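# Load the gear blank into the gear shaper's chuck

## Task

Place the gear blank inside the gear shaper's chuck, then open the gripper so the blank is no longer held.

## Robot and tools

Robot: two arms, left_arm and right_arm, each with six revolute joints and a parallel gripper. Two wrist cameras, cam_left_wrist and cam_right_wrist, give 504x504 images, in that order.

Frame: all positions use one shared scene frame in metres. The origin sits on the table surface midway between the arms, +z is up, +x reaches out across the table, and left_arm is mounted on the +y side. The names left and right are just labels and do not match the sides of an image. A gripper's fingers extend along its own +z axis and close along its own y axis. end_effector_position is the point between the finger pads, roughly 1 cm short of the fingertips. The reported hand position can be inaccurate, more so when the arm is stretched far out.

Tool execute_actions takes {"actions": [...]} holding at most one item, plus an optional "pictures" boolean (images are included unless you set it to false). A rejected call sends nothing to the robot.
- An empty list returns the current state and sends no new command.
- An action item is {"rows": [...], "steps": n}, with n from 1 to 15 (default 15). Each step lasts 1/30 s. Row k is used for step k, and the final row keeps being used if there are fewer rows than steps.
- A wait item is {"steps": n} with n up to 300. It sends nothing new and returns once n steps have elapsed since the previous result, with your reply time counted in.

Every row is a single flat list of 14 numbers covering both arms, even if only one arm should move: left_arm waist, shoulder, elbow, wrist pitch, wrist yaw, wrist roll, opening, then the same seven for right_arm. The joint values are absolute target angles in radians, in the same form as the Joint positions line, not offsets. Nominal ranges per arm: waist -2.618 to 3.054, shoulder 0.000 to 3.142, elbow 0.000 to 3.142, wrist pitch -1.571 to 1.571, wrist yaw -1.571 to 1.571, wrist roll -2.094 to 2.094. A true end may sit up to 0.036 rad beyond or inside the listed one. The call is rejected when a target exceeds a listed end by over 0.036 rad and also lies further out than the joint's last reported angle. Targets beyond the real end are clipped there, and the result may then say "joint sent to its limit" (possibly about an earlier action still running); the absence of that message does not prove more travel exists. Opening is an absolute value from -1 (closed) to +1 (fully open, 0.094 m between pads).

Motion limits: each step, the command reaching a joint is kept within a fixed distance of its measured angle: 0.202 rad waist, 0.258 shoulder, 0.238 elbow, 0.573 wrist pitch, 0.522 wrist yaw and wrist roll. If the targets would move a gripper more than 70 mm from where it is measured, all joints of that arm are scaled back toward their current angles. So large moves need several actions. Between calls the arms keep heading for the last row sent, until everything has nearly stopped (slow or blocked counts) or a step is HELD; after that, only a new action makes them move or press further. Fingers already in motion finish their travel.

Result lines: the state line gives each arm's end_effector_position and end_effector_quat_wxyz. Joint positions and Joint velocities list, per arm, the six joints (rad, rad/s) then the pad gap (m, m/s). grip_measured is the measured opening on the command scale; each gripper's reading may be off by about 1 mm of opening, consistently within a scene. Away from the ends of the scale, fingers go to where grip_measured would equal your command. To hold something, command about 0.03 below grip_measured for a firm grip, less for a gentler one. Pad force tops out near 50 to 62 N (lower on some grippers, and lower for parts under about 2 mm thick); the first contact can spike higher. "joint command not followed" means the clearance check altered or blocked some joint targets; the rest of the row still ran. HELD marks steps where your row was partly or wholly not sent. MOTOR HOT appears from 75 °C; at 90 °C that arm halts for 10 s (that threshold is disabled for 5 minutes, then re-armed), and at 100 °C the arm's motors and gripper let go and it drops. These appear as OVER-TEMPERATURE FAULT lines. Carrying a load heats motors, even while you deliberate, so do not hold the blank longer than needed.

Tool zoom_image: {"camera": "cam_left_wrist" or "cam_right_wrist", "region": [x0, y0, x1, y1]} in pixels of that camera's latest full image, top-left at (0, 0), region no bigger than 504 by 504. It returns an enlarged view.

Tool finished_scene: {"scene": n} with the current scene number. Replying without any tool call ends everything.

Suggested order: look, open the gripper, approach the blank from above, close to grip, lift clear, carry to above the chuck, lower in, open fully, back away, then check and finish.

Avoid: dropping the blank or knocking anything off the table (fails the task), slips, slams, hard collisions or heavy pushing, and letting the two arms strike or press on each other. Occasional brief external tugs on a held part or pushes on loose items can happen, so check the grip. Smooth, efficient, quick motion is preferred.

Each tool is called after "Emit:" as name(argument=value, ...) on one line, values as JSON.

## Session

Emit:
execute_actions(actions=[])

Scene clock: 0.00 s of 4200.00 s.
left_arm: end_effector_position=(+0.2400, +0.5214, +0.1619) grip_measured=+1.000 end_effector_quat_wxyz=(-0.227, +0.715, -0.603, +0.270) | right_arm: end_effector_position=(+0.2740, -0.2282, +0.3733) grip_measured=+1.000 end_effector_quat_wxyz=(-0.357, +0.683, -0.467, +0.432)
Joint positions: left_arm=[ 1.081  1.578  1.25  -0.842  0.616 -0.803  0.094] | right_arm=[ 0.634  0.841  1.258 -0.86   0.527 -1.617  0.094]
Joint velocities: left_arm=[-0.002  0.007 -0.002 -0.022  0.022  0.081  0.   ] | right_arm=[-0.002 -0.002  0.012 -0.051 -0.022 -0.022  0.   ]

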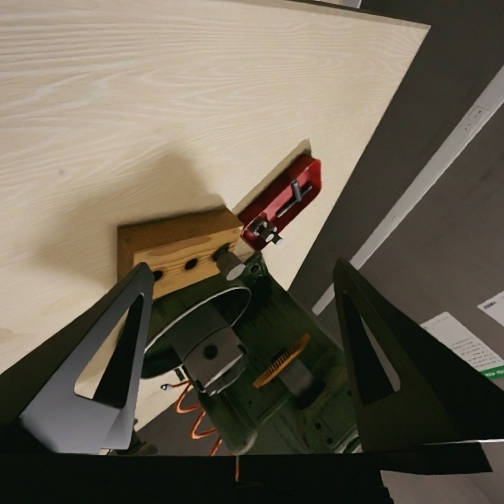

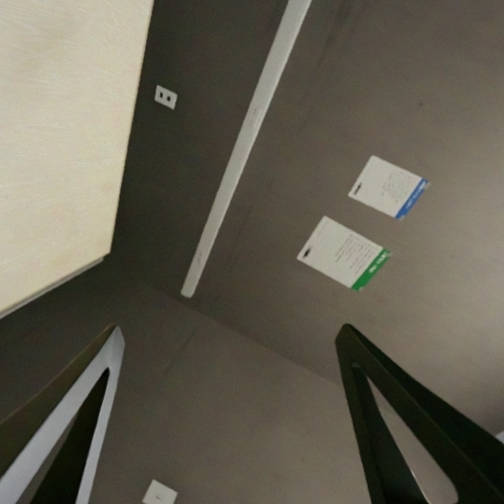

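Emit:
execute_actions(actions=[{"rows":[[0.6,1.0,1.3,-0.7,0,0,1,0.5,0.7,1.3,-0.8,0,0,1]],"steps":15}], pictures=false)

Emit:
execute_actions(actions=[{"rows":[[-0.4,0.7,1.3,-0.8,0,0,1,0.5,0.7,1.3,-0.8,0,0,1]],"steps":15}], pictures=false)

Emit:
execute_actions(actions=[{"steps":60}])

Scene clock: 6.13 s of 4200.00 s.
left_arm: end_effector_position=(+0.2487, +0.4265, +0.3887) grip_measured=+1.000 end_effector_quat_wxyz=(+0.561, -0.250, +0.779, +0.121) | right_arm: end_effector_position=(+0.2253, -0.1947, +0.4221) grip_measured=+1.000 end_effector_quat_wxyz=(+0.622, -0.287, +0.724, +0.084)
Joint positions: left_arm=[ 0.603  0.979  1.306 -0.675  0.061 -0.076  0.094] | right_arm=[ 0.51   0.699  1.29  -0.805  0.027 -0.238  0.094]
Joint velocities: left_arm=[-0.012 -0.037  0.051  0.154 -0.374  0.505  0.   ] | right_arm=[ 0.012 -0.007 -0.002 -0.022 -0.095  1.516  0.   ]
Steps of this call (steps 1 to 90: nothing new was sent; then 2.63 s passed at rest; steps 91 to 105: all 15 steps of this action). Readings (joint positions):
91: left_arm=[1.061 1.558 1.248 -0.830 0.545 -0.743] | right_arm=[0.603 0.828 1.259 -0.857 0.441 -1.536]
92: left_arm=[1.023 1.527 1.247 -0.821 0.460 -0.672] | right_arm=[0.561 0.809 1.259 -0.856 0.350 -1.438]
94: left_arm=[0.922 1.432 1.247 -0.787 0.341 -0.539] | right_arm=[0.519 0.753 1.264 -0.843 0.231 -1.241]
98: left_arm=[0.721 1.219 1.257 -0.734 0.206 -0.319] | right_arm=[0.510 0.700 1.289 -0.813 0.098 -0.848]
105: the state above

Scene clock: 6.63 s of 4200.00 s.
left_arm: end_effector_position=(+0.1888, +0.1704, +0.4374) grip_measured=+1.000 end_effector_quat_wxyz=(+0.636, +0.148, +0.746, -0.132) | right_arm: end_effector_position=(+0.2237, -0.1919, +0.4221) grip_measured=+1.000 end_effector_quat_wxyz=(+0.607, -0.211, +0.749, +0.158)
Joint positions: left_arm=[-0.374  0.69   1.3   -0.768  0.012 -0.008  0.094] | right_arm=[ 0.51   0.699  1.29  -0.805  0.009 -0.018  0.094]
Joint velocities: left_arm=[-0.564 -0.012 -0.007 -0.095  0.037  0.066  0.   ] | right_arm=[ 0.007  0.022 -0.007 -0.007 -0.037 -0.007  0.   ]
Steps of this call (steps 1 to 15: all 15 steps of this action). Readings (joint positions):
1: left_arm=[0.577 0.959 1.303 -0.674 0.038 -0.067] | right_arm=[0.510 0.699 1.290 -0.805 0.023 -0.192]
2: left_arm=[0.526 0.927 1.293 -0.694 0.030 -0.059] | right_arm=[0.510 0.699 1.290 -0.805 0.020 -0.156]
4: left_arm=[0.397 0.835 1.288 -0.732 0.022 -0.043] | right_arm=[0.510 0.699 1.290 -0.805 0.016 -0.103]
8: left_arm=[0.086 0.691 1.297 -0.744 0.017 -0.020] | right_arm=[0.510 0.699 1.290 -0.805 0.011 -0.048]
15: the state above

Scene clock: 8.63 s of 4200.00 s.
left_arm: end_effector_position=(+0.1872, +0.1673, +0.4354) grip_measured=+1.000 end_effector_quat_wxyz=(+0.632, +0.154, +0.747, -0.136) | right_arm: end_effector_position=(+0.2237, -0.1918, +0.4221) grip_measured=+1.000 end_effector_quat_wxyz=(+0.607, -0.209, +0.750, +0.161)
Joint positions: left_arm=[-0.393  0.69   1.3   -0.776  0.008 -0.006  0.094] | right_arm=[ 0.51   0.699  1.29  -0.805  0.008 -0.01   0.094]
Joint velocities: left_arm=[ 0.022 -0.012 -0.017 -0.007  0.022 -0.037  0.   ] | right_arm=[ 0.012 -0.002  0.022  0.022  0.051 -0.022  0.   ]
Steps of this call (steps 1 to 30: the robot went on to your last target; steps 31 to 60: nothing new was sent). Readings (joint positions):
1: left_arm=[-0.386 0.690 1.300 -0.769 0.012 -0.007] | right_arm=[0.510 0.699 1.290 -0.805 0.008 -0.016]
2: left_arm=[-0.391 0.690 1.300 -0.771 0.012 -0.007] | right_arm=[0.510 0.699 1.290 -0.805 0.008 -0.015]
4: left_arm=[-0.393 0.690 1.300 -0.773 0.011 -0.007] | right_arm=[0.510 0.699 1.290 -0.805 0.008 -0.013]
8: left_arm=[-0.393 0.690 1.300 -0.775 0.009 -0.006] | right_arm=[0.510 0.699 1.290 -0.805 0.008 -0.012]
60: the state above
All arms were judged still, so your last target was given up. Only a new action makes them travel on or press farther. Fingers that are still opening or closing keep moving.

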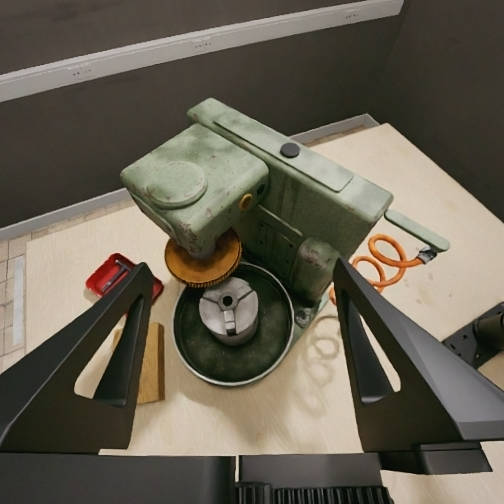

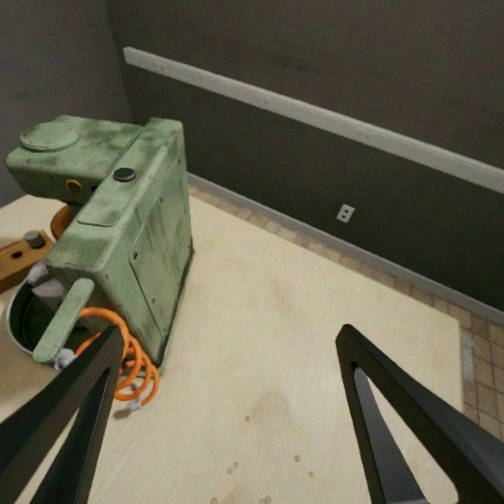

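Emit:
execute_actions(actions=[{"rows":[[-0.05,0.7,1.3,-0.8,0,0,1,0.5,0.7,1.3,-0.8,0,0,1]],"steps":15}], pictures=false)

Emit:
execute_actions(actions=[{"steps":15}])

Scene clock: 13.60 s of 4200.00 s.
left_arm: end_effector_position=(+0.2054, +0.2425, +0.4352) grip_measured=+1.000 end_effector_quat_wxyz=(+0.646, +0.026, +0.763, -0.025) | right_arm: end_effector_position=(+0.2237, -0.1918, +0.4221) grip_measured=+1.000 end_effector_quat_wxyz=(+0.607, -0.209, +0.750, +0.161)
Joint positions: left_arm=[-0.057  0.69   1.3   -0.776  0.    -0.004  0.094] | right_arm=[ 0.51   0.699  1.29  -0.805  0.008 -0.01   0.094]
Joint velocities: left_arm=[ 0.007 -0.012 -0.002  0.007 -0.037  0.022  0.   ] | right_arm=[ 0.007 -0.017 -0.017  0.051  0.051 -0.037  0.   ]
Steps of this call (steps 1 to 90: nothing new was sent; then 1.47 s passed at rest; steps 91 to 105: all 15 steps of this action). Readings (joint positions):
91: left_arm=[-0.351 0.690 1.300 -0.776 0.021 -0.004] | right_arm=[0.510 0.699 1.290 -0.805 0.008 -0.010]
92: left_arm=[-0.274 0.690 1.300 -0.776 0.020 -0.004] | right_arm=[0.510 0.699 1.290 -0.805 0.008 -0.010]
94: left_arm=[-0.131 0.690 1.300 -0.776 0.010 -0.004] | right_arm=[0.510 0.699 1.290 -0.805 0.008 -0.010]
98: left_arm=[-0.058 0.690 1.300 -0.776 0.000 -0.004] | right_arm=[0.510 0.699 1.290 -0.805 0.008 -0.010]
105: the state above

Scene clock: 14.10 s of 4200.00 s.
left_arm: end_effector_position=(+0.2054, +0.2425, +0.4352) grip_measured=+1.000 end_effector_quat_wxyz=(+0.646, +0.026, +0.763, -0.025) | right_arm: end_effector_position=(+0.2237, -0.1918, +0.4221) grip_measured=+1.000 end_effector_quat_wxyz=(+0.607, -0.209, +0.750, +0.161)
Joint positions: left_arm=[-0.057  0.69   1.3   -0.776  0.    -0.004  0.094] | right_arm=[ 0.51   0.699  1.29  -0.805  0.008 -0.01   0.094]
Joint velocities: left_arm=[ 0.012  0.012 -0.017  0.037  0.037 -0.051  0.   ] | right_arm=[-0.002 -0.017  0.012 -0.081  0.037 -0.022  0.   ]
Steps of this call (steps 1 to 15: the robot went on to your last target). Readings (joint positions):
1: left_arm=[-0.057 0.690 1.300 -0.776 0.000 -0.004] | right_arm=[0.510 0.699 1.290 -0.805 0.008 -0.010]
2: left_arm=[-0.057 0.690 1.300 -0.776 0.000 -0.004] | right_arm=[0.510 0.699 1.290 -0.805 0.008 -0.010]
4: left_arm=[-0.057 0.690 1.300 -0.776 0.000 -0.004] | right_arm=[0.510 0.699 1.290 -0.805 0.008 -0.010]
8: left_arm=[-0.057 0.690 1.300 -0.776 0.000 -0.004] | right_arm=[0.510 0.699 1.290 -0.805 0.008 -0.010]
15: the state above
All arms were judged still, so your last target was given up. Only a new action makes them travel on or press farther. Fingers that are still opening or closing keep moving.

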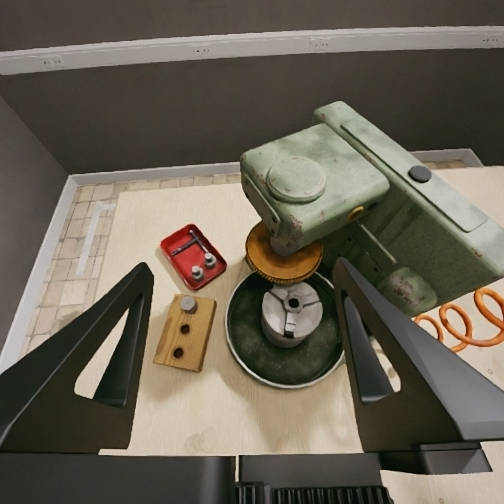

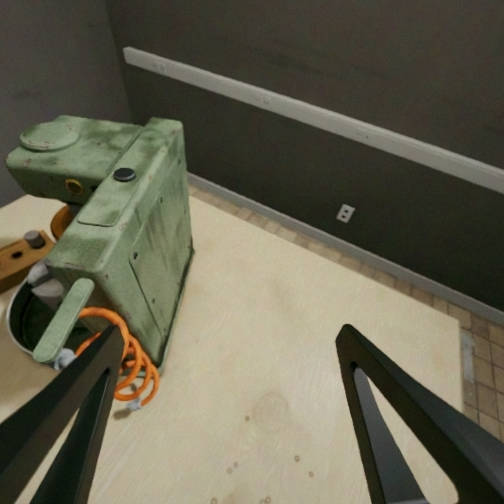

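Emit:
execute_actions(actions=[{"rows":[[0.08,0.7,0.75,-0.3,0,0,1,0.5,0.7,1.3,-0.8,0,0,1]],"steps":15}], pictures=false)

Emit:
execute_actions(actions=[{"rows":[[0.2,0.7,0.24,0.16,0,0,1,0.5,0.7,1.3,-0.8,0,0,1]],"steps":15}], pictures=false)

Emit:
execute_actions(actions=[{"steps":30}])

Scene clock: 30.73 s of 4200.00 s.
left_arm: end_effector_position=(+0.2781, +0.2759, +0.2789) grip_measured=+1.000 end_effector_quat_wxyz=(+0.588, -0.024, +0.808, +0.015) | right_arm: end_effector_position=(+0.2237, -0.1918, +0.4221) grip_measured=+1.000 end_effector_quat_wxyz=(+0.607, -0.209, +0.750, +0.161)
Joint positions: left_arm=[ 0.072  0.713  0.73  -0.331  0.002 -0.004  0.094] | right_arm=[ 0.51   0.699  1.29  -0.805  0.008 -0.01   0.094]
Joint velocities: left_arm=[-0.002 -0.007 -0.017  0.212 -0.066 -0.007  0.   ] | right_arm=[ 0.007 -0.017 -0.002  0.007  0.007  0.066  0.   ]
Steps of this call (steps 1 to 90: nothing new was sent; then 13.13 s passed at rest; steps 91 to 105: all 15 steps of this action). Readings (joint positions):
91: left_arm=[-0.030 0.683 1.259 -0.695 0.010 -0.004] | right_arm=[0.510 0.699 1.290 -0.805 0.008 -0.010]
92: left_arm=[0.015 0.675 1.197 -0.587 0.009 -0.004] | right_arm=[0.510 0.699 1.290 -0.805 0.008 -0.010]
94: left_arm=[0.062 0.676 1.062 -0.445 0.003 -0.004] | right_arm=[0.510 0.699 1.290 -0.805 0.008 -0.010]
98: left_arm=[0.072 0.696 0.804 -0.364 0.002 -0.004] | right_arm=[0.510 0.699 1.290 -0.805 0.008 -0.010]
105: the state above

Scene clock: 31.23 s of 4200.00 s.
left_arm: end_effector_position=(+0.2697, +0.3118, +0.1424) grip_measured=+1.000 end_effector_quat_wxyz=(+0.570, -0.074, +0.817, +0.050) | right_arm: end_effector_position=(+0.2237, -0.1918, +0.4221) grip_measured=+1.000 end_effector_quat_wxyz=(+0.607, -0.209, +0.750, +0.161)
Joint positions: left_arm=[ 0.194  0.702  0.218  0.132  0.001 -0.002  0.094] | right_arm=[ 0.51   0.699  1.29  -0.805  0.008 -0.01   0.094]
Joint velocities: left_arm=[-0.017 -0.017  0.012  0.286 -0.022 -0.007  0.   ] | right_arm=[-0.007 -0.002 -0.002 -0.037 -0.022 -0.066  0.   ]
Steps of this call (steps 1 to 15: all 15 steps of this action). Readings (joint positions):
1: left_arm=[0.095 0.709 0.691 -0.237 0.013 -0.002] | right_arm=[0.510 0.699 1.290 -0.805 0.008 -0.010]
2: left_arm=[0.135 0.704 0.632 -0.122 0.013 -0.002] | right_arm=[0.510 0.699 1.290 -0.805 0.008 -0.010]
4: left_arm=[0.185 0.702 0.495 0.018 0.003 -0.002] | right_arm=[0.510 0.699 1.290 -0.805 0.008 -0.010]
8: left_arm=[0.194 0.702 0.254 0.076 0.001 -0.002] | right_arm=[0.510 0.699 1.290 -0.805 0.008 -0.010]
15: the state above

Scene clock: 32.23 s of 4200.00 s.
left_arm: end_effector_position=(+0.2722, +0.3123, +0.1497) grip_measured=+1.000 end_effector_quat_wxyz=(+0.583, -0.074, +0.808, +0.052) | right_arm: end_effector_position=(+0.2237, -0.1918, +0.4221) grip_measured=+1.000 end_effector_quat_wxyz=(+0.607, -0.209, +0.750, +0.161)
Joint positions: left_arm=[ 0.194  0.702  0.218  0.163  0.001 -0.002  0.094] | right_arm=[ 0.51   0.699  1.29  -0.805  0.008 -0.01   0.094]
Joint velocities: left_arm=[ 0.002  0.017 -0.012 -0.066 -0.125  0.007  0.   ] | right_arm=[-0.012 -0.002  0.007 -0.037 -0.007  0.037  0.   ]
Steps of this call (steps 1 to 30: the robot went on to your last target). Readings (joint positions):
1: left_arm=[0.194 0.702 0.218 0.139 0.001 -0.002] | right_arm=[0.510 0.699 1.290 -0.805 0.008 -0.010]
2: left_arm=[0.194 0.702 0.218 0.145 0.001 -0.002] | right_arm=[0.510 0.699 1.290 -0.805 0.008 -0.010]
4: left_arm=[0.194 0.702 0.218 0.152 0.001 -0.002] | right_arm=[0.510 0.699 1.290 -0.805 0.008 -0.010]
8: left_arm=[0.194 0.702 0.218 0.159 0.001 -0.002] | right_arm=[0.510 0.699 1.290 -0.805 0.008 -0.010]
30: the state above
All arms were judged still, so your last target was given up. Only a new action makes them travel on or press farther. Fingers that are still opening or closing keep moving.

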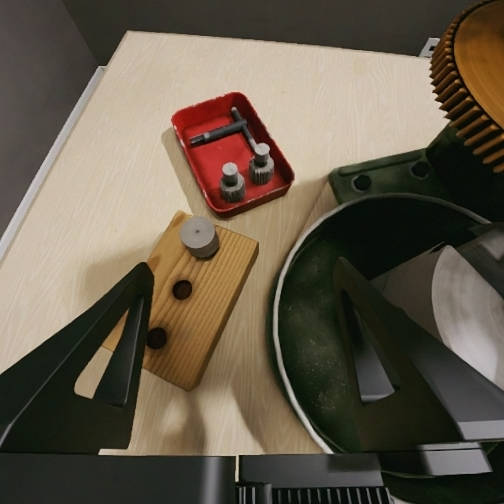

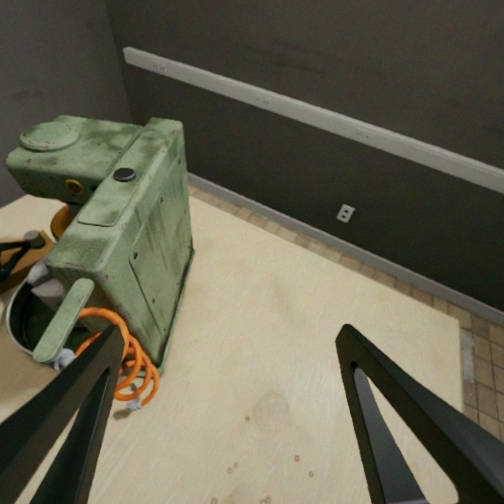

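Emit:
execute_actions(actions=[{"rows":[[0.21,0.74,0.25,0.2,0,0,0.9,0.5,0.7,1.3,-0.8,0,0,1],[0.22,0.78,0.26,0.24,0,0,0.8,0.5,0.7,1.3,-0.8,0,0,1],[0.23,0.82,0.27,0.28,0,0,0.7,0.5,0.7,1.3,-0.8,0,0,1],[0.24,0.86,0.28,0.32,0,0,0.6,0.5,0.7,1.3,-0.8,0,0,1],[0.25,0.9,0.285,0.36,0,0,0.5,0.5,0.7,1.3,-0.8,0,0,1],[0.26,0.94,0.285,0.4,0,0,0.4,0.5,0.7,1.3,-0.8,0,0,1],[0.27,0.98,0.285,0.44,0,0,0.3,0.5,0.7,1.3,-0.8,0,0,1],[0.28,1.02,0.285,0.48,0,0,0.3,0.5,0.7,1.3,-0.8,0,0,1],[0.29,1.06,0.285,0.52,0,0,0.3,0.5,0.7,1.3,-0.8,0,0,1],[0.297,1.1,0.285,0.56,0,0,0.3,0.5,0.7,1.3,-0.8,0,0,1],[0.297,1.14,0.285,0.6,0,0,0.3,0.5,0.7,1.3,-0.8,0,0,1],[0.297,1.18,0.285,0.63,0,0,0.3,0.5,0.7,1.3,-0.8,0,0,1],[0.297,1.22,0.285,0.66,0,0,0.3,0.5,0.7,1.3,-0.8,0,0,1],[0.297,1.25,0.285,0.66,0,0,0.3,0.5,0.7,1.3,-0.8,0,0,1],[0.297,1.275,0.285,0.66,0,0,0.3,0.5,0.7,1.3,-0.8,0,0,1]]}], pictures=false)

Emit:
execute_actions(actions=[{"steps":25}])

Scene clock: 51.63 s of 4200.00 s.
left_arm: end_effector_position=(+0.3149, +0.3540, +0.1104) grip_measured=+0.302 end_effector_quat_wxyz=(+0.558, -0.114, +0.818, +0.076) | right_arm: end_effector_position=(+0.2237, -0.1918, +0.4221) grip_measured=+1.000 end_effector_quat_wxyz=(+0.607, -0.209, +0.750, +0.161)
Joint positions: left_arm=[ 0.29   1.215  0.262  0.579  0.001 -0.002  0.061] | right_arm=[ 0.51   0.699  1.29  -0.805  0.008 -0.01   0.094]
Joint velocities: left_arm=[-0.002  0.911  0.002  0.549 -0.051  0.022 -0.003] | right_arm=[-0.002 -0.002 -0.002  0.022 -0.022  0.022  0.   ]
Steps of this call (steps 1 to 90: nothing new was sent; then 15.90 s passed at rest; steps 91 to 105: all 15 steps of this action). Readings (joint positions):
91: left_arm=[0.196 0.706 0.218 0.169 0.001 -0.002] | right_arm=[0.510 0.699 1.290 -0.805 0.008 -0.010]
92: left_arm=[0.201 0.721 0.220 0.182 0.001 -0.002] | right_arm=[0.510 0.699 1.290 -0.805 0.008 -0.010]
94: left_arm=[0.217 0.782 0.234 0.224 0.001 -0.002] | right_arm=[0.510 0.699 1.290 -0.805 0.008 -0.010]
98: left_arm=[0.257 0.942 0.260 0.351 0.001 -0.002] | right_arm=[0.510 0.699 1.290 -0.805 0.008 -0.010]
105: the state above

Scene clock: 52.47 s of 4200.00 s.
left_arm: end_effector_position=(+0.3215, +0.3558, +0.1129) grip_measured=+0.302 end_effector_quat_wxyz=(+0.572, -0.113, +0.809, +0.078) | right_arm: end_effector_position=(+0.2237, -0.1918, +0.4221) grip_measured=+1.000 end_effector_quat_wxyz=(+0.607, -0.209, +0.750, +0.161)
Joint positions: left_arm=[ 0.29   1.265  0.262  0.663  0.001 -0.002  0.061] | right_arm=[ 0.51   0.699  1.29  -0.805  0.008 -0.01   0.094]
Joint velocities: left_arm=[ 0.002 -0.002 -0.007  0.022 -0.037 -0.022  0.   ] | right_arm=[-0.007  0.027 -0.007  0.066 -0.051 -0.022  0.   ]
Steps of this call (steps 1 to 25: the robot went on to your last target). Readings (joint positions):
1: left_arm=[0.290 1.241 0.262 0.593 0.001 -0.002] | right_arm=[0.510 0.699 1.290 -0.805 0.008 -0.010]
2: left_arm=[0.290 1.256 0.262 0.600 0.001 -0.002] | right_arm=[0.510 0.699 1.290 -0.805 0.008 -0.010]
4: left_arm=[0.290 1.265 0.262 0.613 0.001 -0.002] | right_arm=[0.510 0.699 1.290 -0.805 0.008 -0.010]
8: left_arm=[0.290 1.265 0.262 0.645 0.001 -0.002] | right_arm=[0.510 0.699 1.290 -0.805 0.008 -0.010]
25: the state above

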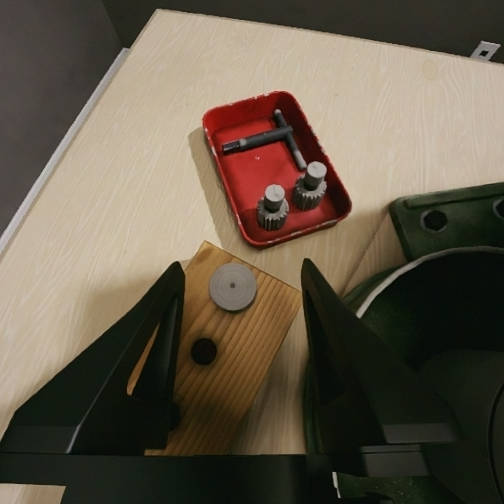

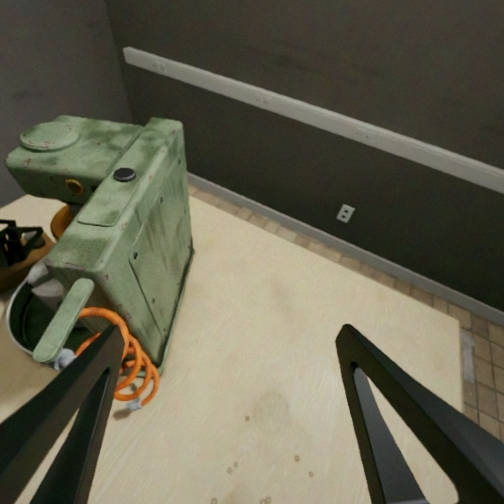

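Emit:
execute_actions(actions=[{"rows":[[0.3,1.285,0.265,0.69,0,0,0.3,0.5,0.7,1.3,-0.8,0,0,1],[0.304,1.3,0.26,0.715,0,0,0.3,0.5,0.7,1.3,-0.8,0,0,1],[0.308,1.317,0.256,0.74,0,0,0.3,0.5,0.7,1.3,-0.8,0,0,1],[0.311,1.334,0.252,0.762,0,0,0.3,0.5,0.7,1.3,-0.8,0,0,1],[0.313,1.351,0.248,0.784,0,0,0.3,0.5,0.7,1.3,-0.8,0,0,1],[0.313,1.368,0.244,0.806,0,0,0.3,0.5,0.7,1.3,-0.8,0,0,1],[0.313,1.385,0.24,0.828,0,0,0.3,0.5,0.7,1.3,-0.8,0,0,1],[0.313,1.402,0.236,0.85,0,0,0.3,0.5,0.7,1.3,-0.8,0,0,1],[0.313,1.42,0.231,0.872,0,0,0.3,0.5,0.7,1.3,-0.8,0,0,1],[0.313,1.438,0.226,0.894,0,0,0.3,0.5,0.7,1.3,-0.8,0,0,1],[0.313,1.456,0.221,0.916,0,0,0.3,0.5,0.7,1.3,-0.8,0,0,1],[0.313,1.474,0.217,0.938,0,0,0.3,0.5,0.7,1.3,-0.8,0,0,1],[0.313,1.492,0.213,0.96,0,0,0.3,0.5,0.7,1.3,-0.8,0,0,1],[0.313,1.51,0.209,0.96,0,0,0.3,0.5,0.7,1.3,-0.8,0,0,1],[0.313,1.525,0.205,0.96,0,0,0.3,0.5,0.7,1.3,-0.8,0,0,1]]}], pictures=false)

Emit:
execute_actions(actions=[{"steps":20}])

Scene clock: 74.10 s of 4200.00 s.
left_arm: end_effector_position=(+0.3296, +0.3642, +0.0884) grip_measured=+0.302 end_effector_quat_wxyz=(+0.575, -0.119, +0.805, +0.083) | right_arm: end_effector_position=(+0.2237, -0.1918, +0.4221) grip_measured=+1.000 end_effector_quat_wxyz=(+0.607, -0.209, +0.750, +0.161)
Joint positions: left_arm=[ 0.306  1.481  0.238  0.913  0.001 -0.002  0.061] | right_arm=[ 0.51   0.699  1.29  -0.805  0.008 -0.01   0.094]
Joint velocities: left_arm=[-0.017  0.496 -0.12   0.344 -0.007  0.007 -0.001] | right_arm=[-0.007 -0.017  0.002 -0.007  0.007 -0.022  0.   ]
Steps of this call (steps 1 to 15: the robot went on to your last target; steps 16 to 90: nothing new was sent; then 18.13 s passed at rest; steps 91 to 105: all 15 steps of this action). Readings (joint positions):
91: left_arm=[0.290 1.265 0.262 0.666 0.001 -0.002] | right_arm=[0.510 0.699 1.290 -0.805 0.008 -0.010]
92: left_arm=[0.291 1.269 0.262 0.675 0.001 -0.002] | right_arm=[0.510 0.699 1.290 -0.805 0.008 -0.010]
94: left_arm=[0.297 1.290 0.262 0.708 0.001 -0.002] | right_arm=[0.510 0.699 1.290 -0.805 0.008 -0.010]
98: left_arm=[0.306 1.358 0.262 0.777 0.001 -0.002] | right_arm=[0.510 0.699 1.290 -0.805 0.008 -0.010]
105: the state above

Scene clock: 74.77 s of 4200.00 s.
left_arm: end_effector_position=(+0.3284, +0.3639, +0.0844) grip_measured=+0.302 end_effector_quat_wxyz=(+0.577, -0.119, +0.803, +0.084) | right_arm: end_effector_position=(+0.2237, -0.1918, +0.4221) grip_measured=+1.000 end_effector_quat_wxyz=(+0.607, -0.209, +0.750, +0.161)
Joint positions: left_arm=[ 0.306  1.512  0.224  0.962  0.001 -0.002  0.061] | right_arm=[ 0.51   0.699  1.29  -0.805  0.008 -0.01   0.094]
Joint velocities: left_arm=[ 0.007 -0.007 -0.002 -0.081 -0.007 -0.007  0.001] | right_arm=[ 0.007  0.002  0.017 -0.051 -0.066  0.007  0.   ]
Steps of this call (steps 1 to 20: the robot went on to your last target). Readings (joint positions):
1: left_arm=[0.306 1.496 0.234 0.922 0.001 -0.002] | right_arm=[0.510 0.699 1.290 -0.805 0.008 -0.010]
2: left_arm=[0.306 1.505 0.230 0.926 0.001 -0.002] | right_arm=[0.510 0.699 1.290 -0.805 0.008 -0.010]
4: left_arm=[0.306 1.511 0.225 0.932 0.001 -0.002] | right_arm=[0.510 0.699 1.290 -0.805 0.008 -0.010]
8: left_arm=[0.306 1.512 0.224 0.950 0.001 -0.002] | right_arm=[0.510 0.699 1.290 -0.805 0.008 -0.010]
20: the state above

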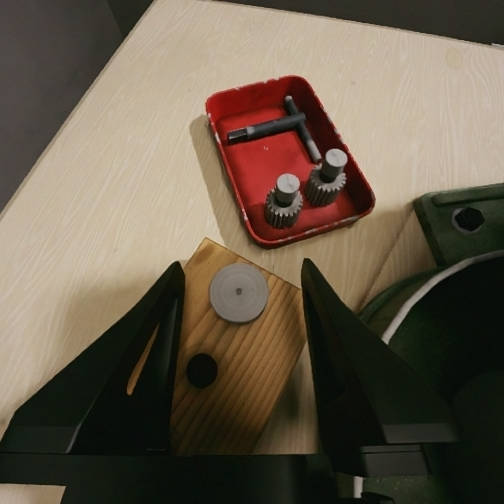

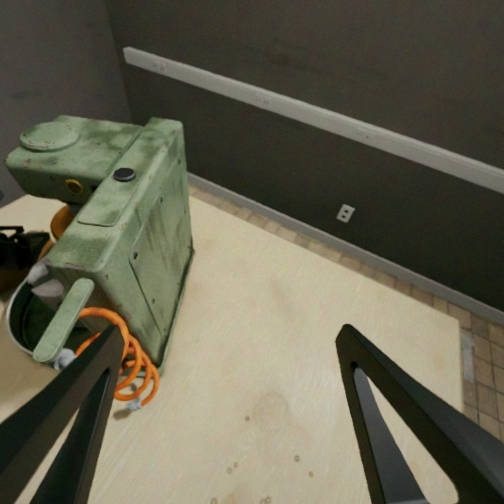

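Emit:
execute_actions(actions=[])

Scene clock: 94.97 s of 4200.00 s.
left_arm: end_effector_position=(+0.3285, +0.3639, +0.0845) grip_measured=+0.302 end_effector_quat_wxyz=(+0.578, -0.119, +0.803, +0.084) | right_arm: end_effector_position=(+0.2237, -0.1918, +0.4221) grip_measured=+1.000 end_effector_quat_wxyz=(+0.607, -0.209, +0.750, +0.161)
Joint positions: left_arm=[ 0.306  1.512  0.224  0.963  0.001 -0.002  0.061] | right_arm=[ 0.51   0.699  1.29  -0.805  0.008 -0.01   0.094]
Joint velocities: left_arm=[-0.007 -0.012 -0.002  0.007  0.007  0.007  0.   ] | right_arm=[-0.002 -0.002  0.002 -0.037  0.007 -0.037  0.   ]
Steps of this call (steps 1 to 15: the robot went on to your last target; steps 16 to 90: nothing new was sent; then 17.20 s passed at rest). Readings (joint positions):
1: left_arm=[0.306 1.512 0.224 0.963 0.001 -0.002] | right_arm=[0.510 0.699 1.290 -0.805 0.008 -0.010]
2: left_arm=[0.306 1.512 0.224 0.963 0.001 -0.002] | right_arm=[0.510 0.699 1.290 -0.805 0.008 -0.010]
4: left_arm=[0.306 1.512 0.224 0.963 0.001 -0.002] | right_arm=[0.510 0.699 1.290 -0.805 0.008 -0.010]
8: left_arm=[0.306 1.512 0.224 0.963 0.001 -0.002] | right_arm=[0.510 0.699 1.290 -0.805 0.008 -0.010]
90: the state above
All arms were judged still, so your last target was given up. Only a new action makes them travel on or press farther. Fingers that are still opening or closing keep moving.

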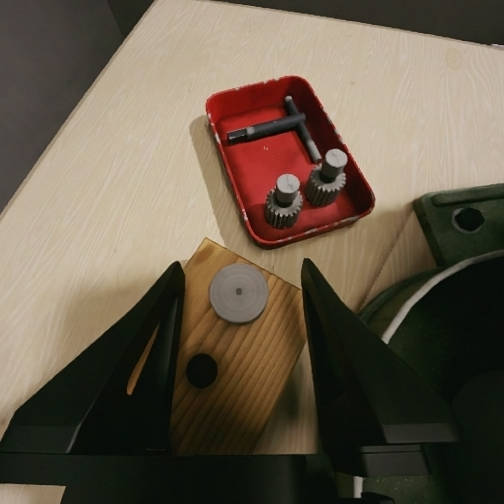

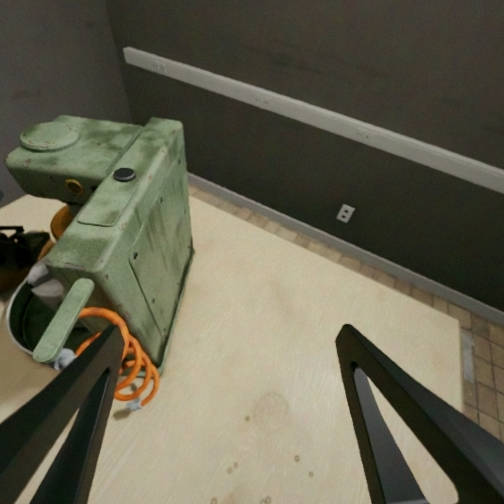

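Emit:
execute_actions(actions=[{"rows":[[0.315,1.535,0.202,0.973,0,0,0.3,0.5,0.7,1.3,-0.8,0,0,1],[0.316,1.545,0.199,0.986,0,0,0.3,0.5,0.7,1.3,-0.8,0,0,1],[0.317,1.555,0.196,0.999,0,0,0.3,0.5,0.7,1.3,-0.8,0,0,1],[0.318,1.565,0.193,1.012,0,0,0.3,0.5,0.7,1.3,-0.8,0,0,1],[0.318,1.575,0.19,1.025,0,0,0.3,0.5,0.7,1.3,-0.8,0,0,1],[0.318,1.585,0.186,1.038,0,0,0.3,0.5,0.7,1.3,-0.8,0,0,1],[0.318,1.595,0.183,1.051,0,0,0.3,0.5,0.7,1.3,-0.8,0,0,1],[0.318,1.603,0.18,1.064,0,0,0.3,0.5,0.7,1.3,-0.8,0,0,1],[0.318,1.611,0.177,1.078,0,0,0.3,0.5,0.7,1.3,-0.8,0,0,1]],"steps":15}])

Emit:
execute_actions(actions=[{"steps":15}])

Scene clock: 106.27 s of 4200.00 s.
left_arm: end_effector_position=(+0.3250, +0.3649, +0.0710) grip_measured=+0.302 end_effector_quat_wxyz=(+0.575, -0.121, +0.805, +0.085) | right_arm: end_effector_position=(+0.2237, -0.1918, +0.4221) grip_measured=+1.000 end_effector_quat_wxyz=(+0.607, -0.209, +0.750, +0.161)
Joint positions: left_arm=[ 0.311  1.594  0.199  1.065  0.001 -0.002  0.061] | right_arm=[ 0.51   0.699  1.29  -0.805  0.008 -0.01   0.094]
Joint velocities: left_arm=[ 0.017  0.002 -0.002  0.168 -0.037 -0.051 -0.001] | right_arm=[-0.002 -0.007  0.002  0.007 -0.007  0.022  0.   ]
Steps of this call (steps 1 to 90: nothing new was sent; then 7.80 s passed at rest; steps 91 to 105: all 15 steps of this action). Readings (joint positions):
91: left_arm=[0.306 1.512 0.224 0.964 0.001 -0.002] | right_arm=[0.510 0.699 1.290 -0.805 0.008 -0.010]
92: left_arm=[0.306 1.514 0.224 0.969 0.001 -0.002] | right_arm=[0.510 0.699 1.290 -0.805 0.008 -0.010]
94: left_arm=[0.308 1.529 0.224 0.987 0.001 -0.002] | right_arm=[0.510 0.699 1.290 -0.805 0.008 -0.010]
98: left_arm=[0.311 1.570 0.215 1.027 0.001 -0.002] | right_arm=[0.510 0.699 1.290 -0.805 0.008 -0.010]
105: the state above

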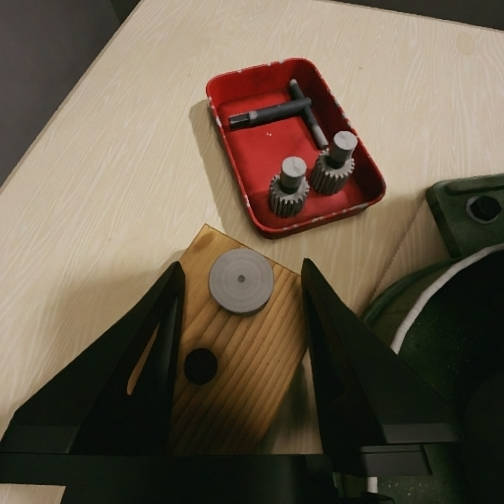

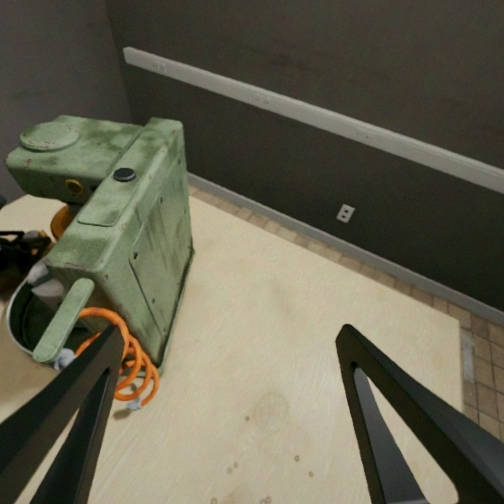

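Scene clock: 106.77 s of 4200.00 s.
left_arm: end_effector_position=(+0.3262, +0.3652, +0.0747) grip_measured=+0.302 end_effector_quat_wxyz=(+0.581, -0.120, +0.800, +0.086) | right_arm: end_effector_position=(+0.2237, -0.1918, +0.4221) grip_measured=+1.000 end_effector_quat_wxyz=(+0.607, -0.209, +0.750, +0.161)
Joint positions: left_arm=[ 0.311  1.594  0.199  1.081  0.001 -0.002  0.061] | right_arm=[ 0.51   0.699  1.29  -0.805  0.008 -0.01   0.094]
Joint velocities: left_arm=[ 0.007 -0.007  0.002  0.022 -0.095 -0.007 -0.001] | right_arm=[-0.007 -0.002  0.007  0.022  0.007 -0.081  0.   ]
Steps of this call (steps 1 to 15: the robot went on to your last target). Readings (joint positions):
1: left_arm=[0.311 1.594 0.199 1.069 0.001 -0.002] | right_arm=[0.510 0.699 1.290 -0.805 0.008 -0.010]
2: left_arm=[0.311 1.594 0.199 1.072 0.001 -0.002] | right_arm=[0.510 0.699 1.290 -0.805 0.008 -0.010]
4: left_arm=[0.311 1.594 0.199 1.075 0.001 -0.002] | right_arm=[0.510 0.699 1.290 -0.805 0.008 -0.010]
8: left_arm=[0.311 1.594 0.199 1.079 0.001 -0.002] | right_arm=[0.510 0.699 1.290 -0.805 0.008 -0.010]
15: the state above

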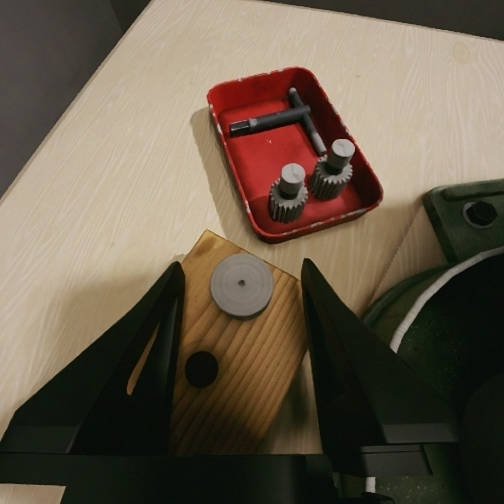

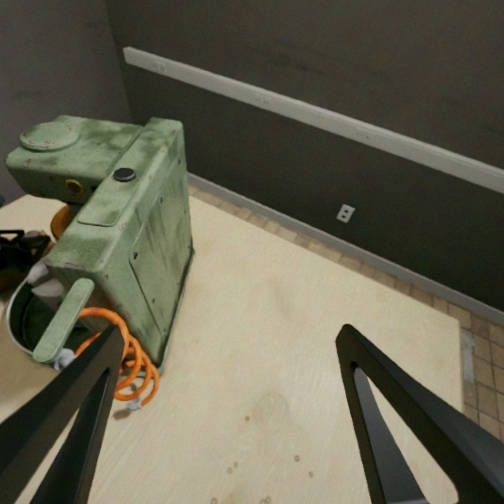

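Emit:
execute_actions(actions=[{"rows":[[0.318,1.611,0.2,1.078,0,0,0.25,0.5,0.7,1.3,-0.8,0,0,1],[0.318,1.613,0.22,1.078,0,0,0.2,0.5,0.7,1.3,-0.8,0,0,1],[0.318,1.618,0.226,1.078,0,0,0.15,0.5,0.7,1.3,-0.8,0,0,1],[0.318,1.623,0.231,1.078,0,0,0.1,0.5,0.7,1.3,-0.8,0,0,1],[0.318,1.63,0.237,1.078,0,0,0.05,0.5,0.7,1.3,-0.8,0,0,1],[0.318,1.637,0.237,1.078,0,0,0.0,0.5,0.7,1.3,-0.8,0,0,1],[0.318,1.637,0.237,1.078,0,0,-0.1,0.5,0.7,1.3,-0.8,0,0,1],[0.318,1.637,0.237,1.078,0,0,-0.2,0.5,0.7,1.3,-0.8,0,0,1]],"steps":15}])

Scene clock: 116.80 s of 4200.00 s.
left_arm: end_effector_position=(+0.3286, +0.3660, +0.0704) grip_measured=-0.198 end_effector_quat_wxyz=(+0.577, -0.121, +0.804, +0.085) | right_arm: end_effector_position=(+0.2237, -0.1918, +0.4221) grip_measured=+1.000 end_effector_quat_wxyz=(+0.607, -0.209, +0.750, +0.161)
Joint positions: left_arm=[ 0.311  1.619  0.21   1.083  0.001 -0.002  0.038] | right_arm=[ 0.51   0.699  1.29  -0.805  0.008 -0.01   0.094]
Joint velocities: left_arm=[-0.002 -0.007 -0.002 -0.007  0.022 -0.022  0.002] | right_arm=[-0.007 -0.002 -0.012 -0.037 -0.007 -0.081  0.   ]
Steps of this call (steps 1 to 15: the robot went on to your last target; steps 16 to 90: nothing new was sent; then 6.53 s passed at rest; steps 91 to 105: all 15 steps of this action). Readings (joint positions):
91: left_arm=[0.311 1.594 0.199 1.081 0.001 -0.002] | right_arm=[0.510 0.699 1.290 -0.805 0.008 -0.010]
92: left_arm=[0.311 1.594 0.199 1.081 0.001 -0.002] | right_arm=[0.510 0.699 1.290 -0.805 0.008 -0.010]
94: left_arm=[0.311 1.596 0.199 1.082 0.001 -0.002] | right_arm=[0.510 0.699 1.290 -0.805 0.008 -0.010]
98: left_arm=[0.311 1.616 0.209 1.083 0.001 -0.002] | right_arm=[0.510 0.699 1.290 -0.805 0.008 -0.010]
105: the state above

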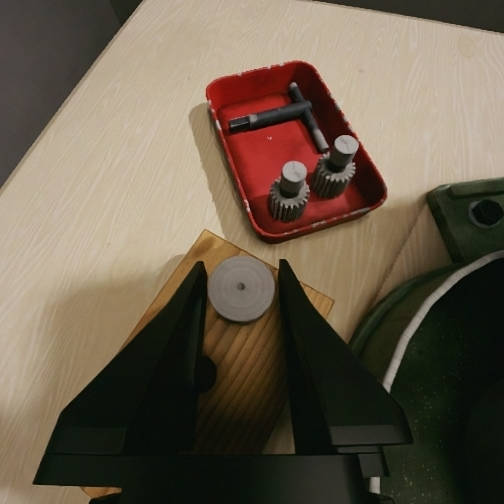

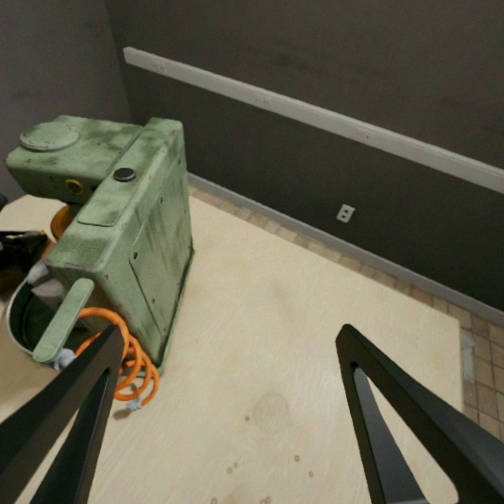

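Emit:
execute_actions(actions=[{"rows":[[0.318,1.637,0.237,1.078,0,0,-0.25,0.5,0.7,1.3,-0.8,0,0,1],[0.318,1.637,0.237,1.078,0,0,-0.3,0.5,0.7,1.3,-0.8,0,0,1],[0.318,1.637,0.237,1.078,0,0,-0.34,0.5,0.7,1.3,-0.8,0,0,1],[0.318,1.637,0.237,1.078,0,0,-0.37,0.5,0.7,1.3,-0.8,0,0,1],[0.318,1.637,0.237,1.078,0,0,-0.39,0.5,0.7,1.3,-0.8,0,0,1],[0.318,1.637,0.237,1.078,0,0,-0.41,0.5,0.7,1.3,-0.8,0,0,1],[0.318,1.637,0.237,1.078,0,0,-0.43,0.5,0.7,1.3,-0.8,0,0,1],[0.318,1.637,0.237,1.078,0,0,-0.45,0.5,0.7,1.3,-0.8,0,0,1],[0.318,1.637,0.237,1.078,0,0,-0.48,0.5,0.7,1.3,-0.8,0,0,1]],"steps":15}])

Scene clock: 124.43 s of 4200.00 s.
left_arm: end_effector_position=(+0.3286, +0.3660, +0.0705) grip_measured=-0.404 end_effector_quat_wxyz=(+0.577, -0.121, +0.803, +0.085) | right_arm: end_effector_position=(+0.2237, -0.1918, +0.4221) grip_measured=+1.000 end_effector_quat_wxyz=(+0.607, -0.209, +0.750, +0.161)
Joint positions: left_arm=[ 0.311  1.619  0.21   1.083  0.001 -0.002  0.028] | right_arm=[ 0.51   0.699  1.29  -0.805  0.008 -0.01   0.094]
Joint velocities: left_arm=[-0.017  0.007 -0.022 -0.037 -0.022  0.037  0.001] | right_arm=[ 0.007 -0.012 -0.002  0.007  0.037 -0.095  0.   ]
Steps of this call (steps 1 to 15: the robot went on to your last target; steps 16 to 90: nothing new was sent; then 4.13 s passed at rest; steps 91 to 105: all 15 steps of this action). Readings (joint positions):
91: left_arm=[0.311 1.619 0.210 1.083 0.001 -0.002] | right_arm=[0.510 0.699 1.290 -0.805 0.008 -0.010]
92: left_arm=[0.311 1.619 0.210 1.083 0.001 -0.002] | right_arm=[0.510 0.699 1.290 -0.805 0.008 -0.010]
94: left_arm=[0.311 1.619 0.210 1.083 0.001 -0.002] | right_arm=[0.510 0.699 1.290 -0.805 0.008 -0.010]
98: left_arm=[0.311 1.619 0.210 1.083 0.001 -0.002] | right_arm=[0.510 0.699 1.290 -0.805 0.008 -0.010]
105: the state above

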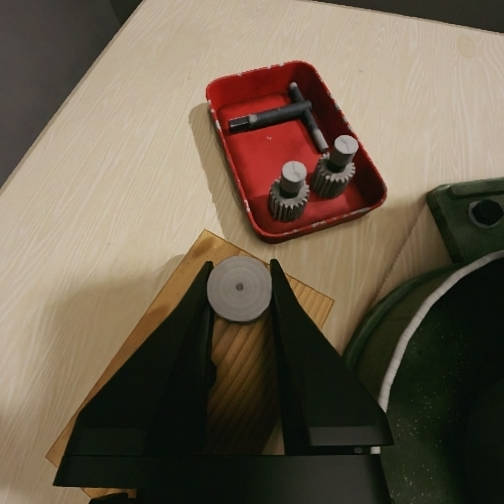

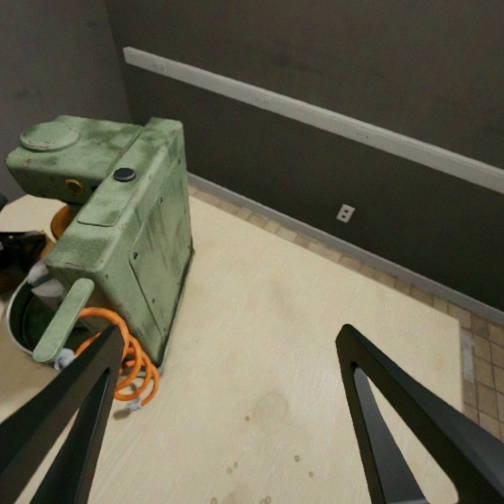

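Emit:
execute_actions(actions=[{"rows":[[0.315,1.61,0.237,1.075,0,0,-0.48,0.5,0.7,1.3,-0.8,0,0,1],[0.315,1.598,0.238,1.068,0,0,-0.48,0.5,0.7,1.3,-0.8,0,0,1],[0.315,1.59,0.239,1.059,0,0,-0.48,0.5,0.7,1.3,-0.8,0,0,1],[0.315,1.582,0.24,1.05,0,0,-0.48,0.5,0.7,1.3,-0.8,0,0,1],[0.315,1.574,0.241,1.041,0,0,-0.48,0.5,0.7,1.3,-0.8,0,0,1],[0.315,1.566,0.242,1.032,0,0,-0.48,0.5,0.7,1.3,-0.8,0,0,1],[0.315,1.558,0.243,1.023,0,0,-0.48,0.5,0.7,1.3,-0.8,0,0,1],[0.315,1.55,0.244,1.014,0,0,-0.48,0.5,0.7,1.3,-0.8,0,0,1],[0.315,1.542,0.245,1.005,0,0,-0.48,0.5,0.7,1.3,-0.8,0,0,1],[0.315,1.534,0.246,0.996,0,0,-0.48,0.5,0.7,1.3,-0.8,0,0,1],[0.315,1.526,0.247,0.987,0,0,-0.48,0.5,0.7,1.3,-0.8,0,0,1],[0.315,1.518,0.248,0.978,0,0,-0.48,0.5,0.7,1.3,-0.8,0,0,1],[0.315,1.51,0.249,0.97,0,0,-0.48,0.5,0.7,1.3,-0.8,0,0,1],[0.315,1.502,0.25,0.964,0,0,-0.48,0.5,0.7,1.3,-0.8,0,0,1],[0.315,1.495,0.251,0.962,0,0,-0.48,0.5,0.7,1.3,-0.8,0,0,1]],"steps":15}], pictures=false)

Emit:
execute_actions(actions=[{"steps":12}])

Scene clock: 146.70 s of 4200.00 s.
left_arm: end_effector_position=(+0.3242, +0.3646, +0.0754) grip_measured=-0.404 end_effector_quat_wxyz=(+0.569, -0.122, +0.809, +0.084) | right_arm: end_effector_position=(+0.2237, -0.1918, +0.4221) grip_measured=+1.000 end_effector_quat_wxyz=(+0.607, -0.209, +0.750, +0.161)
Joint positions: left_arm=[ 0.311  1.534  0.21   0.98   0.001 -0.002  0.028] | right_arm=[ 0.51   0.699  1.29  -0.805  0.008 -0.01   0.094]
Joint velocities: left_arm=[-0.027 -0.227 -0.007 -0.227  0.007 -0.007 -0.001] | right_arm=[ 0.002 -0.017 -0.012  0.007  0.037 -0.051  0.   ]
Steps of this call (steps 1 to 15: the robot went on to your last target; steps 16 to 90: nothing new was sent; then 18.77 s passed at rest; steps 91 to 105: all 15 steps of this action). Readings (joint positions):
91: left_arm=[0.311 1.619 0.210 1.083 0.001 -0.002] | right_arm=[0.510 0.699 1.290 -0.805 0.008 -0.010]
92: left_arm=[0.311 1.619 0.210 1.083 0.001 -0.002] | right_arm=[0.510 0.699 1.290 -0.805 0.008 -0.010]
94: left_arm=[0.311 1.616 0.210 1.080 0.001 -0.002] | right_arm=[0.510 0.699 1.290 -0.805 0.008 -0.010]
98: left_arm=[0.311 1.590 0.210 1.043 0.001 -0.002] | right_arm=[0.510 0.699 1.290 -0.805 0.008 -0.010]
105: the state above

Scene clock: 147.10 s of 4200.00 s.
left_arm: end_effector_position=(+0.3247, +0.3648, +0.0762) grip_measured=-0.404 end_effector_quat_wxyz=(+0.567, -0.122, +0.811, +0.084) | right_arm: end_effector_position=(+0.2237, -0.1918, +0.4221) grip_measured=+1.000 end_effector_quat_wxyz=(+0.607, -0.209, +0.750, +0.161)
Joint positions: left_arm=[ 0.311  1.521  0.217  0.953  0.001 -0.002  0.028] | right_arm=[ 0.51   0.699  1.29  -0.805  0.008 -0.01   0.094]
Joint velocities: left_arm=[-0.002  0.007 -0.002 -0.037 -0.051  0.081 -0.   ] | right_arm=[-0.007 -0.002  0.027 -0.037 -0.037 -0.037  0.   ]
Steps of this call (steps 1 to 12: the robot went on to your last target). Readings (joint positions):
1: left_arm=[0.311 1.528 0.210 0.975 0.001 -0.002] | right_arm=[0.510 0.699 1.290 -0.805 0.008 -0.010]
2: left_arm=[0.311 1.524 0.210 0.972 0.001 -0.002] | right_arm=[0.510 0.699 1.290 -0.805 0.008 -0.010]
4: left_arm=[0.311 1.521 0.210 0.968 0.001 -0.002] | right_arm=[0.510 0.699 1.290 -0.805 0.008 -0.010]
8: left_arm=[0.311 1.521 0.217 0.958 0.001 -0.002] | right_arm=[0.510 0.699 1.290 -0.805 0.008 -0.010]
12: the state above

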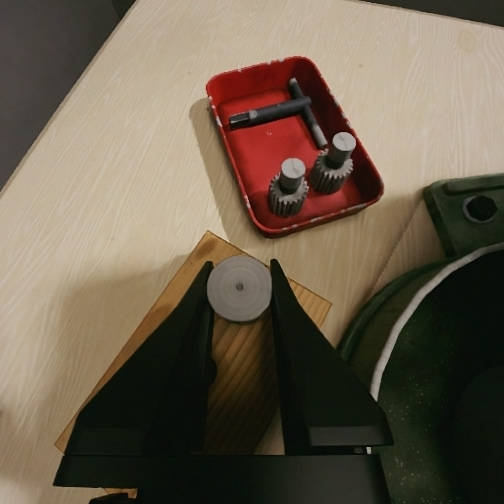

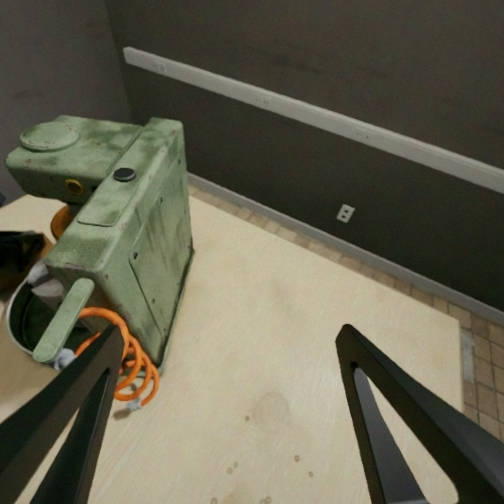

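Emit:
execute_actions(actions=[{"rows":[[0.315,1.487,0.255,0.965,0,0,-0.48,0.5,0.7,1.3,-0.8,0,0,1],[0.315,1.478,0.258,0.962,0,0,-0.48,0.5,0.7,1.3,-0.8,0,0,1],[0.315,1.468,0.26,0.955,0,0,-0.48,0.5,0.7,1.3,-0.8,0,0,1],[0.315,1.458,0.262,0.943,0,0,-0.48,0.5,0.7,1.3,-0.8,0,0,1],[0.315,1.448,0.265,0.931,0,0,-0.48,0.5,0.7,1.3,-0.8,0,0,1],[0.315,1.438,0.267,0.919,0,0,-0.48,0.5,0.7,1.3,-0.8,0,0,1],[0.315,1.428,0.27,0.906,0,0,-0.48,0.5,0.7,1.3,-0.8,0,0,1],[0.315,1.417,0.272,0.893,0,0,-0.48,0.5,0.7,1.3,-0.8,0,0,1],[0.315,1.406,0.275,0.88,0,0,-0.48,0.5,0.7,1.3,-0.8,0,0,1],[0.315,1.395,0.278,0.866,0,0,-0.48,0.5,0.7,1.3,-0.8,0,0,1],[0.315,1.384,0.281,0.852,0,0,-0.48,0.5,0.7,1.3,-0.8,0,0,1],[0.315,1.373,0.284,0.838,0,0,-0.48,0.5,0.7,1.3,-0.8,0,0,1],[0.315,1.362,0.287,0.825,0,0,-0.48,0.5,0.7,1.3,-0.8,0,0,1],[0.315,1.352,0.29,0.813,0,0,-0.48,0.5,0.7,1.3,-0.8,0,0,1],[0.315,1.344,0.292,0.805,0,0,-0.48,0.5,0.7,1.3,-0.8,0,0,1]],"steps":15}], pictures=false)

Emit:
execute_actions(actions=[{"steps":12}])

Scene clock: 160.27 s of 4200.00 s.
left_arm: end_effector_position=(+0.3297, +0.3663, +0.1108) grip_measured=-0.404 end_effector_quat_wxyz=(+0.591, -0.119, +0.793, +0.087) | right_arm: end_effector_position=(+0.2237, -0.1918, +0.4221) grip_measured=+1.000 end_effector_quat_wxyz=(+0.607, -0.209, +0.750, +0.161)
Joint positions: left_arm=[ 0.311  1.385  0.254  0.842  0.001 -0.002  0.028] | right_arm=[ 0.51   0.699  1.29  -0.805  0.008 -0.01   0.094]
Joint velocities: left_arm=[-0.002 -0.271  0.061 -0.388 -0.081  0.081  0.   ] | right_arm=[-0.002 -0.012 -0.007 -0.037 -0.022  0.022  0.   ]
Steps of this call (steps 1 to 30: the robot went on to your last target; steps 31 to 90: nothing new was sent; then 9.67 s passed at rest; steps 91 to 105: all 15 steps of this action). Readings (joint positions):
91: left_arm=[0.311 1.521 0.217 0.951 0.001 -0.002] | right_arm=[0.510 0.699 1.290 -0.805 0.008 -0.010]
92: left_arm=[0.311 1.519 0.217 0.949 0.001 -0.002] | right_arm=[0.510 0.699 1.290 -0.805 0.008 -0.010]
94: left_arm=[0.311 1.504 0.217 0.940 0.001 -0.002] | right_arm=[0.510 0.699 1.290 -0.805 0.008 -0.010]
98: left_arm=[0.311 1.462 0.229 0.911 0.001 -0.002] | right_arm=[0.510 0.699 1.290 -0.805 0.008 -0.010]
105: the state above

Scene clock: 160.67 s of 4200.00 s.
left_arm: end_effector_position=(+0.3278, +0.3657, +0.1072) grip_measured=-0.404 end_effector_quat_wxyz=(+0.581, -0.120, +0.800, +0.086) | right_arm: end_effector_position=(+0.2237, -0.1918, +0.4221) grip_measured=+1.000 end_effector_quat_wxyz=(+0.607, -0.209, +0.750, +0.161)
Joint positions: left_arm=[ 0.311  1.37   0.259  0.796  0.001 -0.002  0.028] | right_arm=[ 0.51   0.699  1.29  -0.805  0.008 -0.01   0.094]
Joint velocities: left_arm=[-0.022 -0.002 -0.017 -0.066 -0.007 -0.022 -0.   ] | right_arm=[-0.012  0.012  0.002 -0.051  0.081  0.022  0.   ]
Steps of this call (steps 1 to 12: the robot went on to your last target). Readings (joint positions):
1: left_arm=[0.311 1.377 0.255 0.834 0.001 -0.002] | right_arm=[0.510 0.699 1.290 -0.805 0.008 -0.010]
2: left_arm=[0.311 1.372 0.257 0.828 0.001 -0.002] | right_arm=[0.510 0.699 1.290 -0.805 0.008 -0.010]
4: left_arm=[0.311 1.370 0.259 0.819 0.001 -0.002] | right_arm=[0.510 0.699 1.290 -0.805 0.008 -0.010]
8: left_arm=[0.311 1.370 0.259 0.803 0.001 -0.002] | right_arm=[0.510 0.699 1.290 -0.805 0.008 -0.010]
12: the state above

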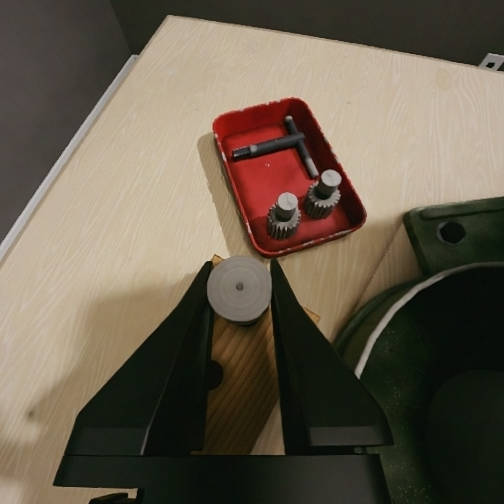

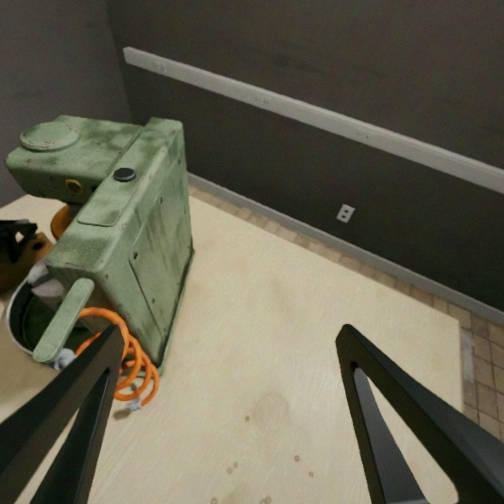

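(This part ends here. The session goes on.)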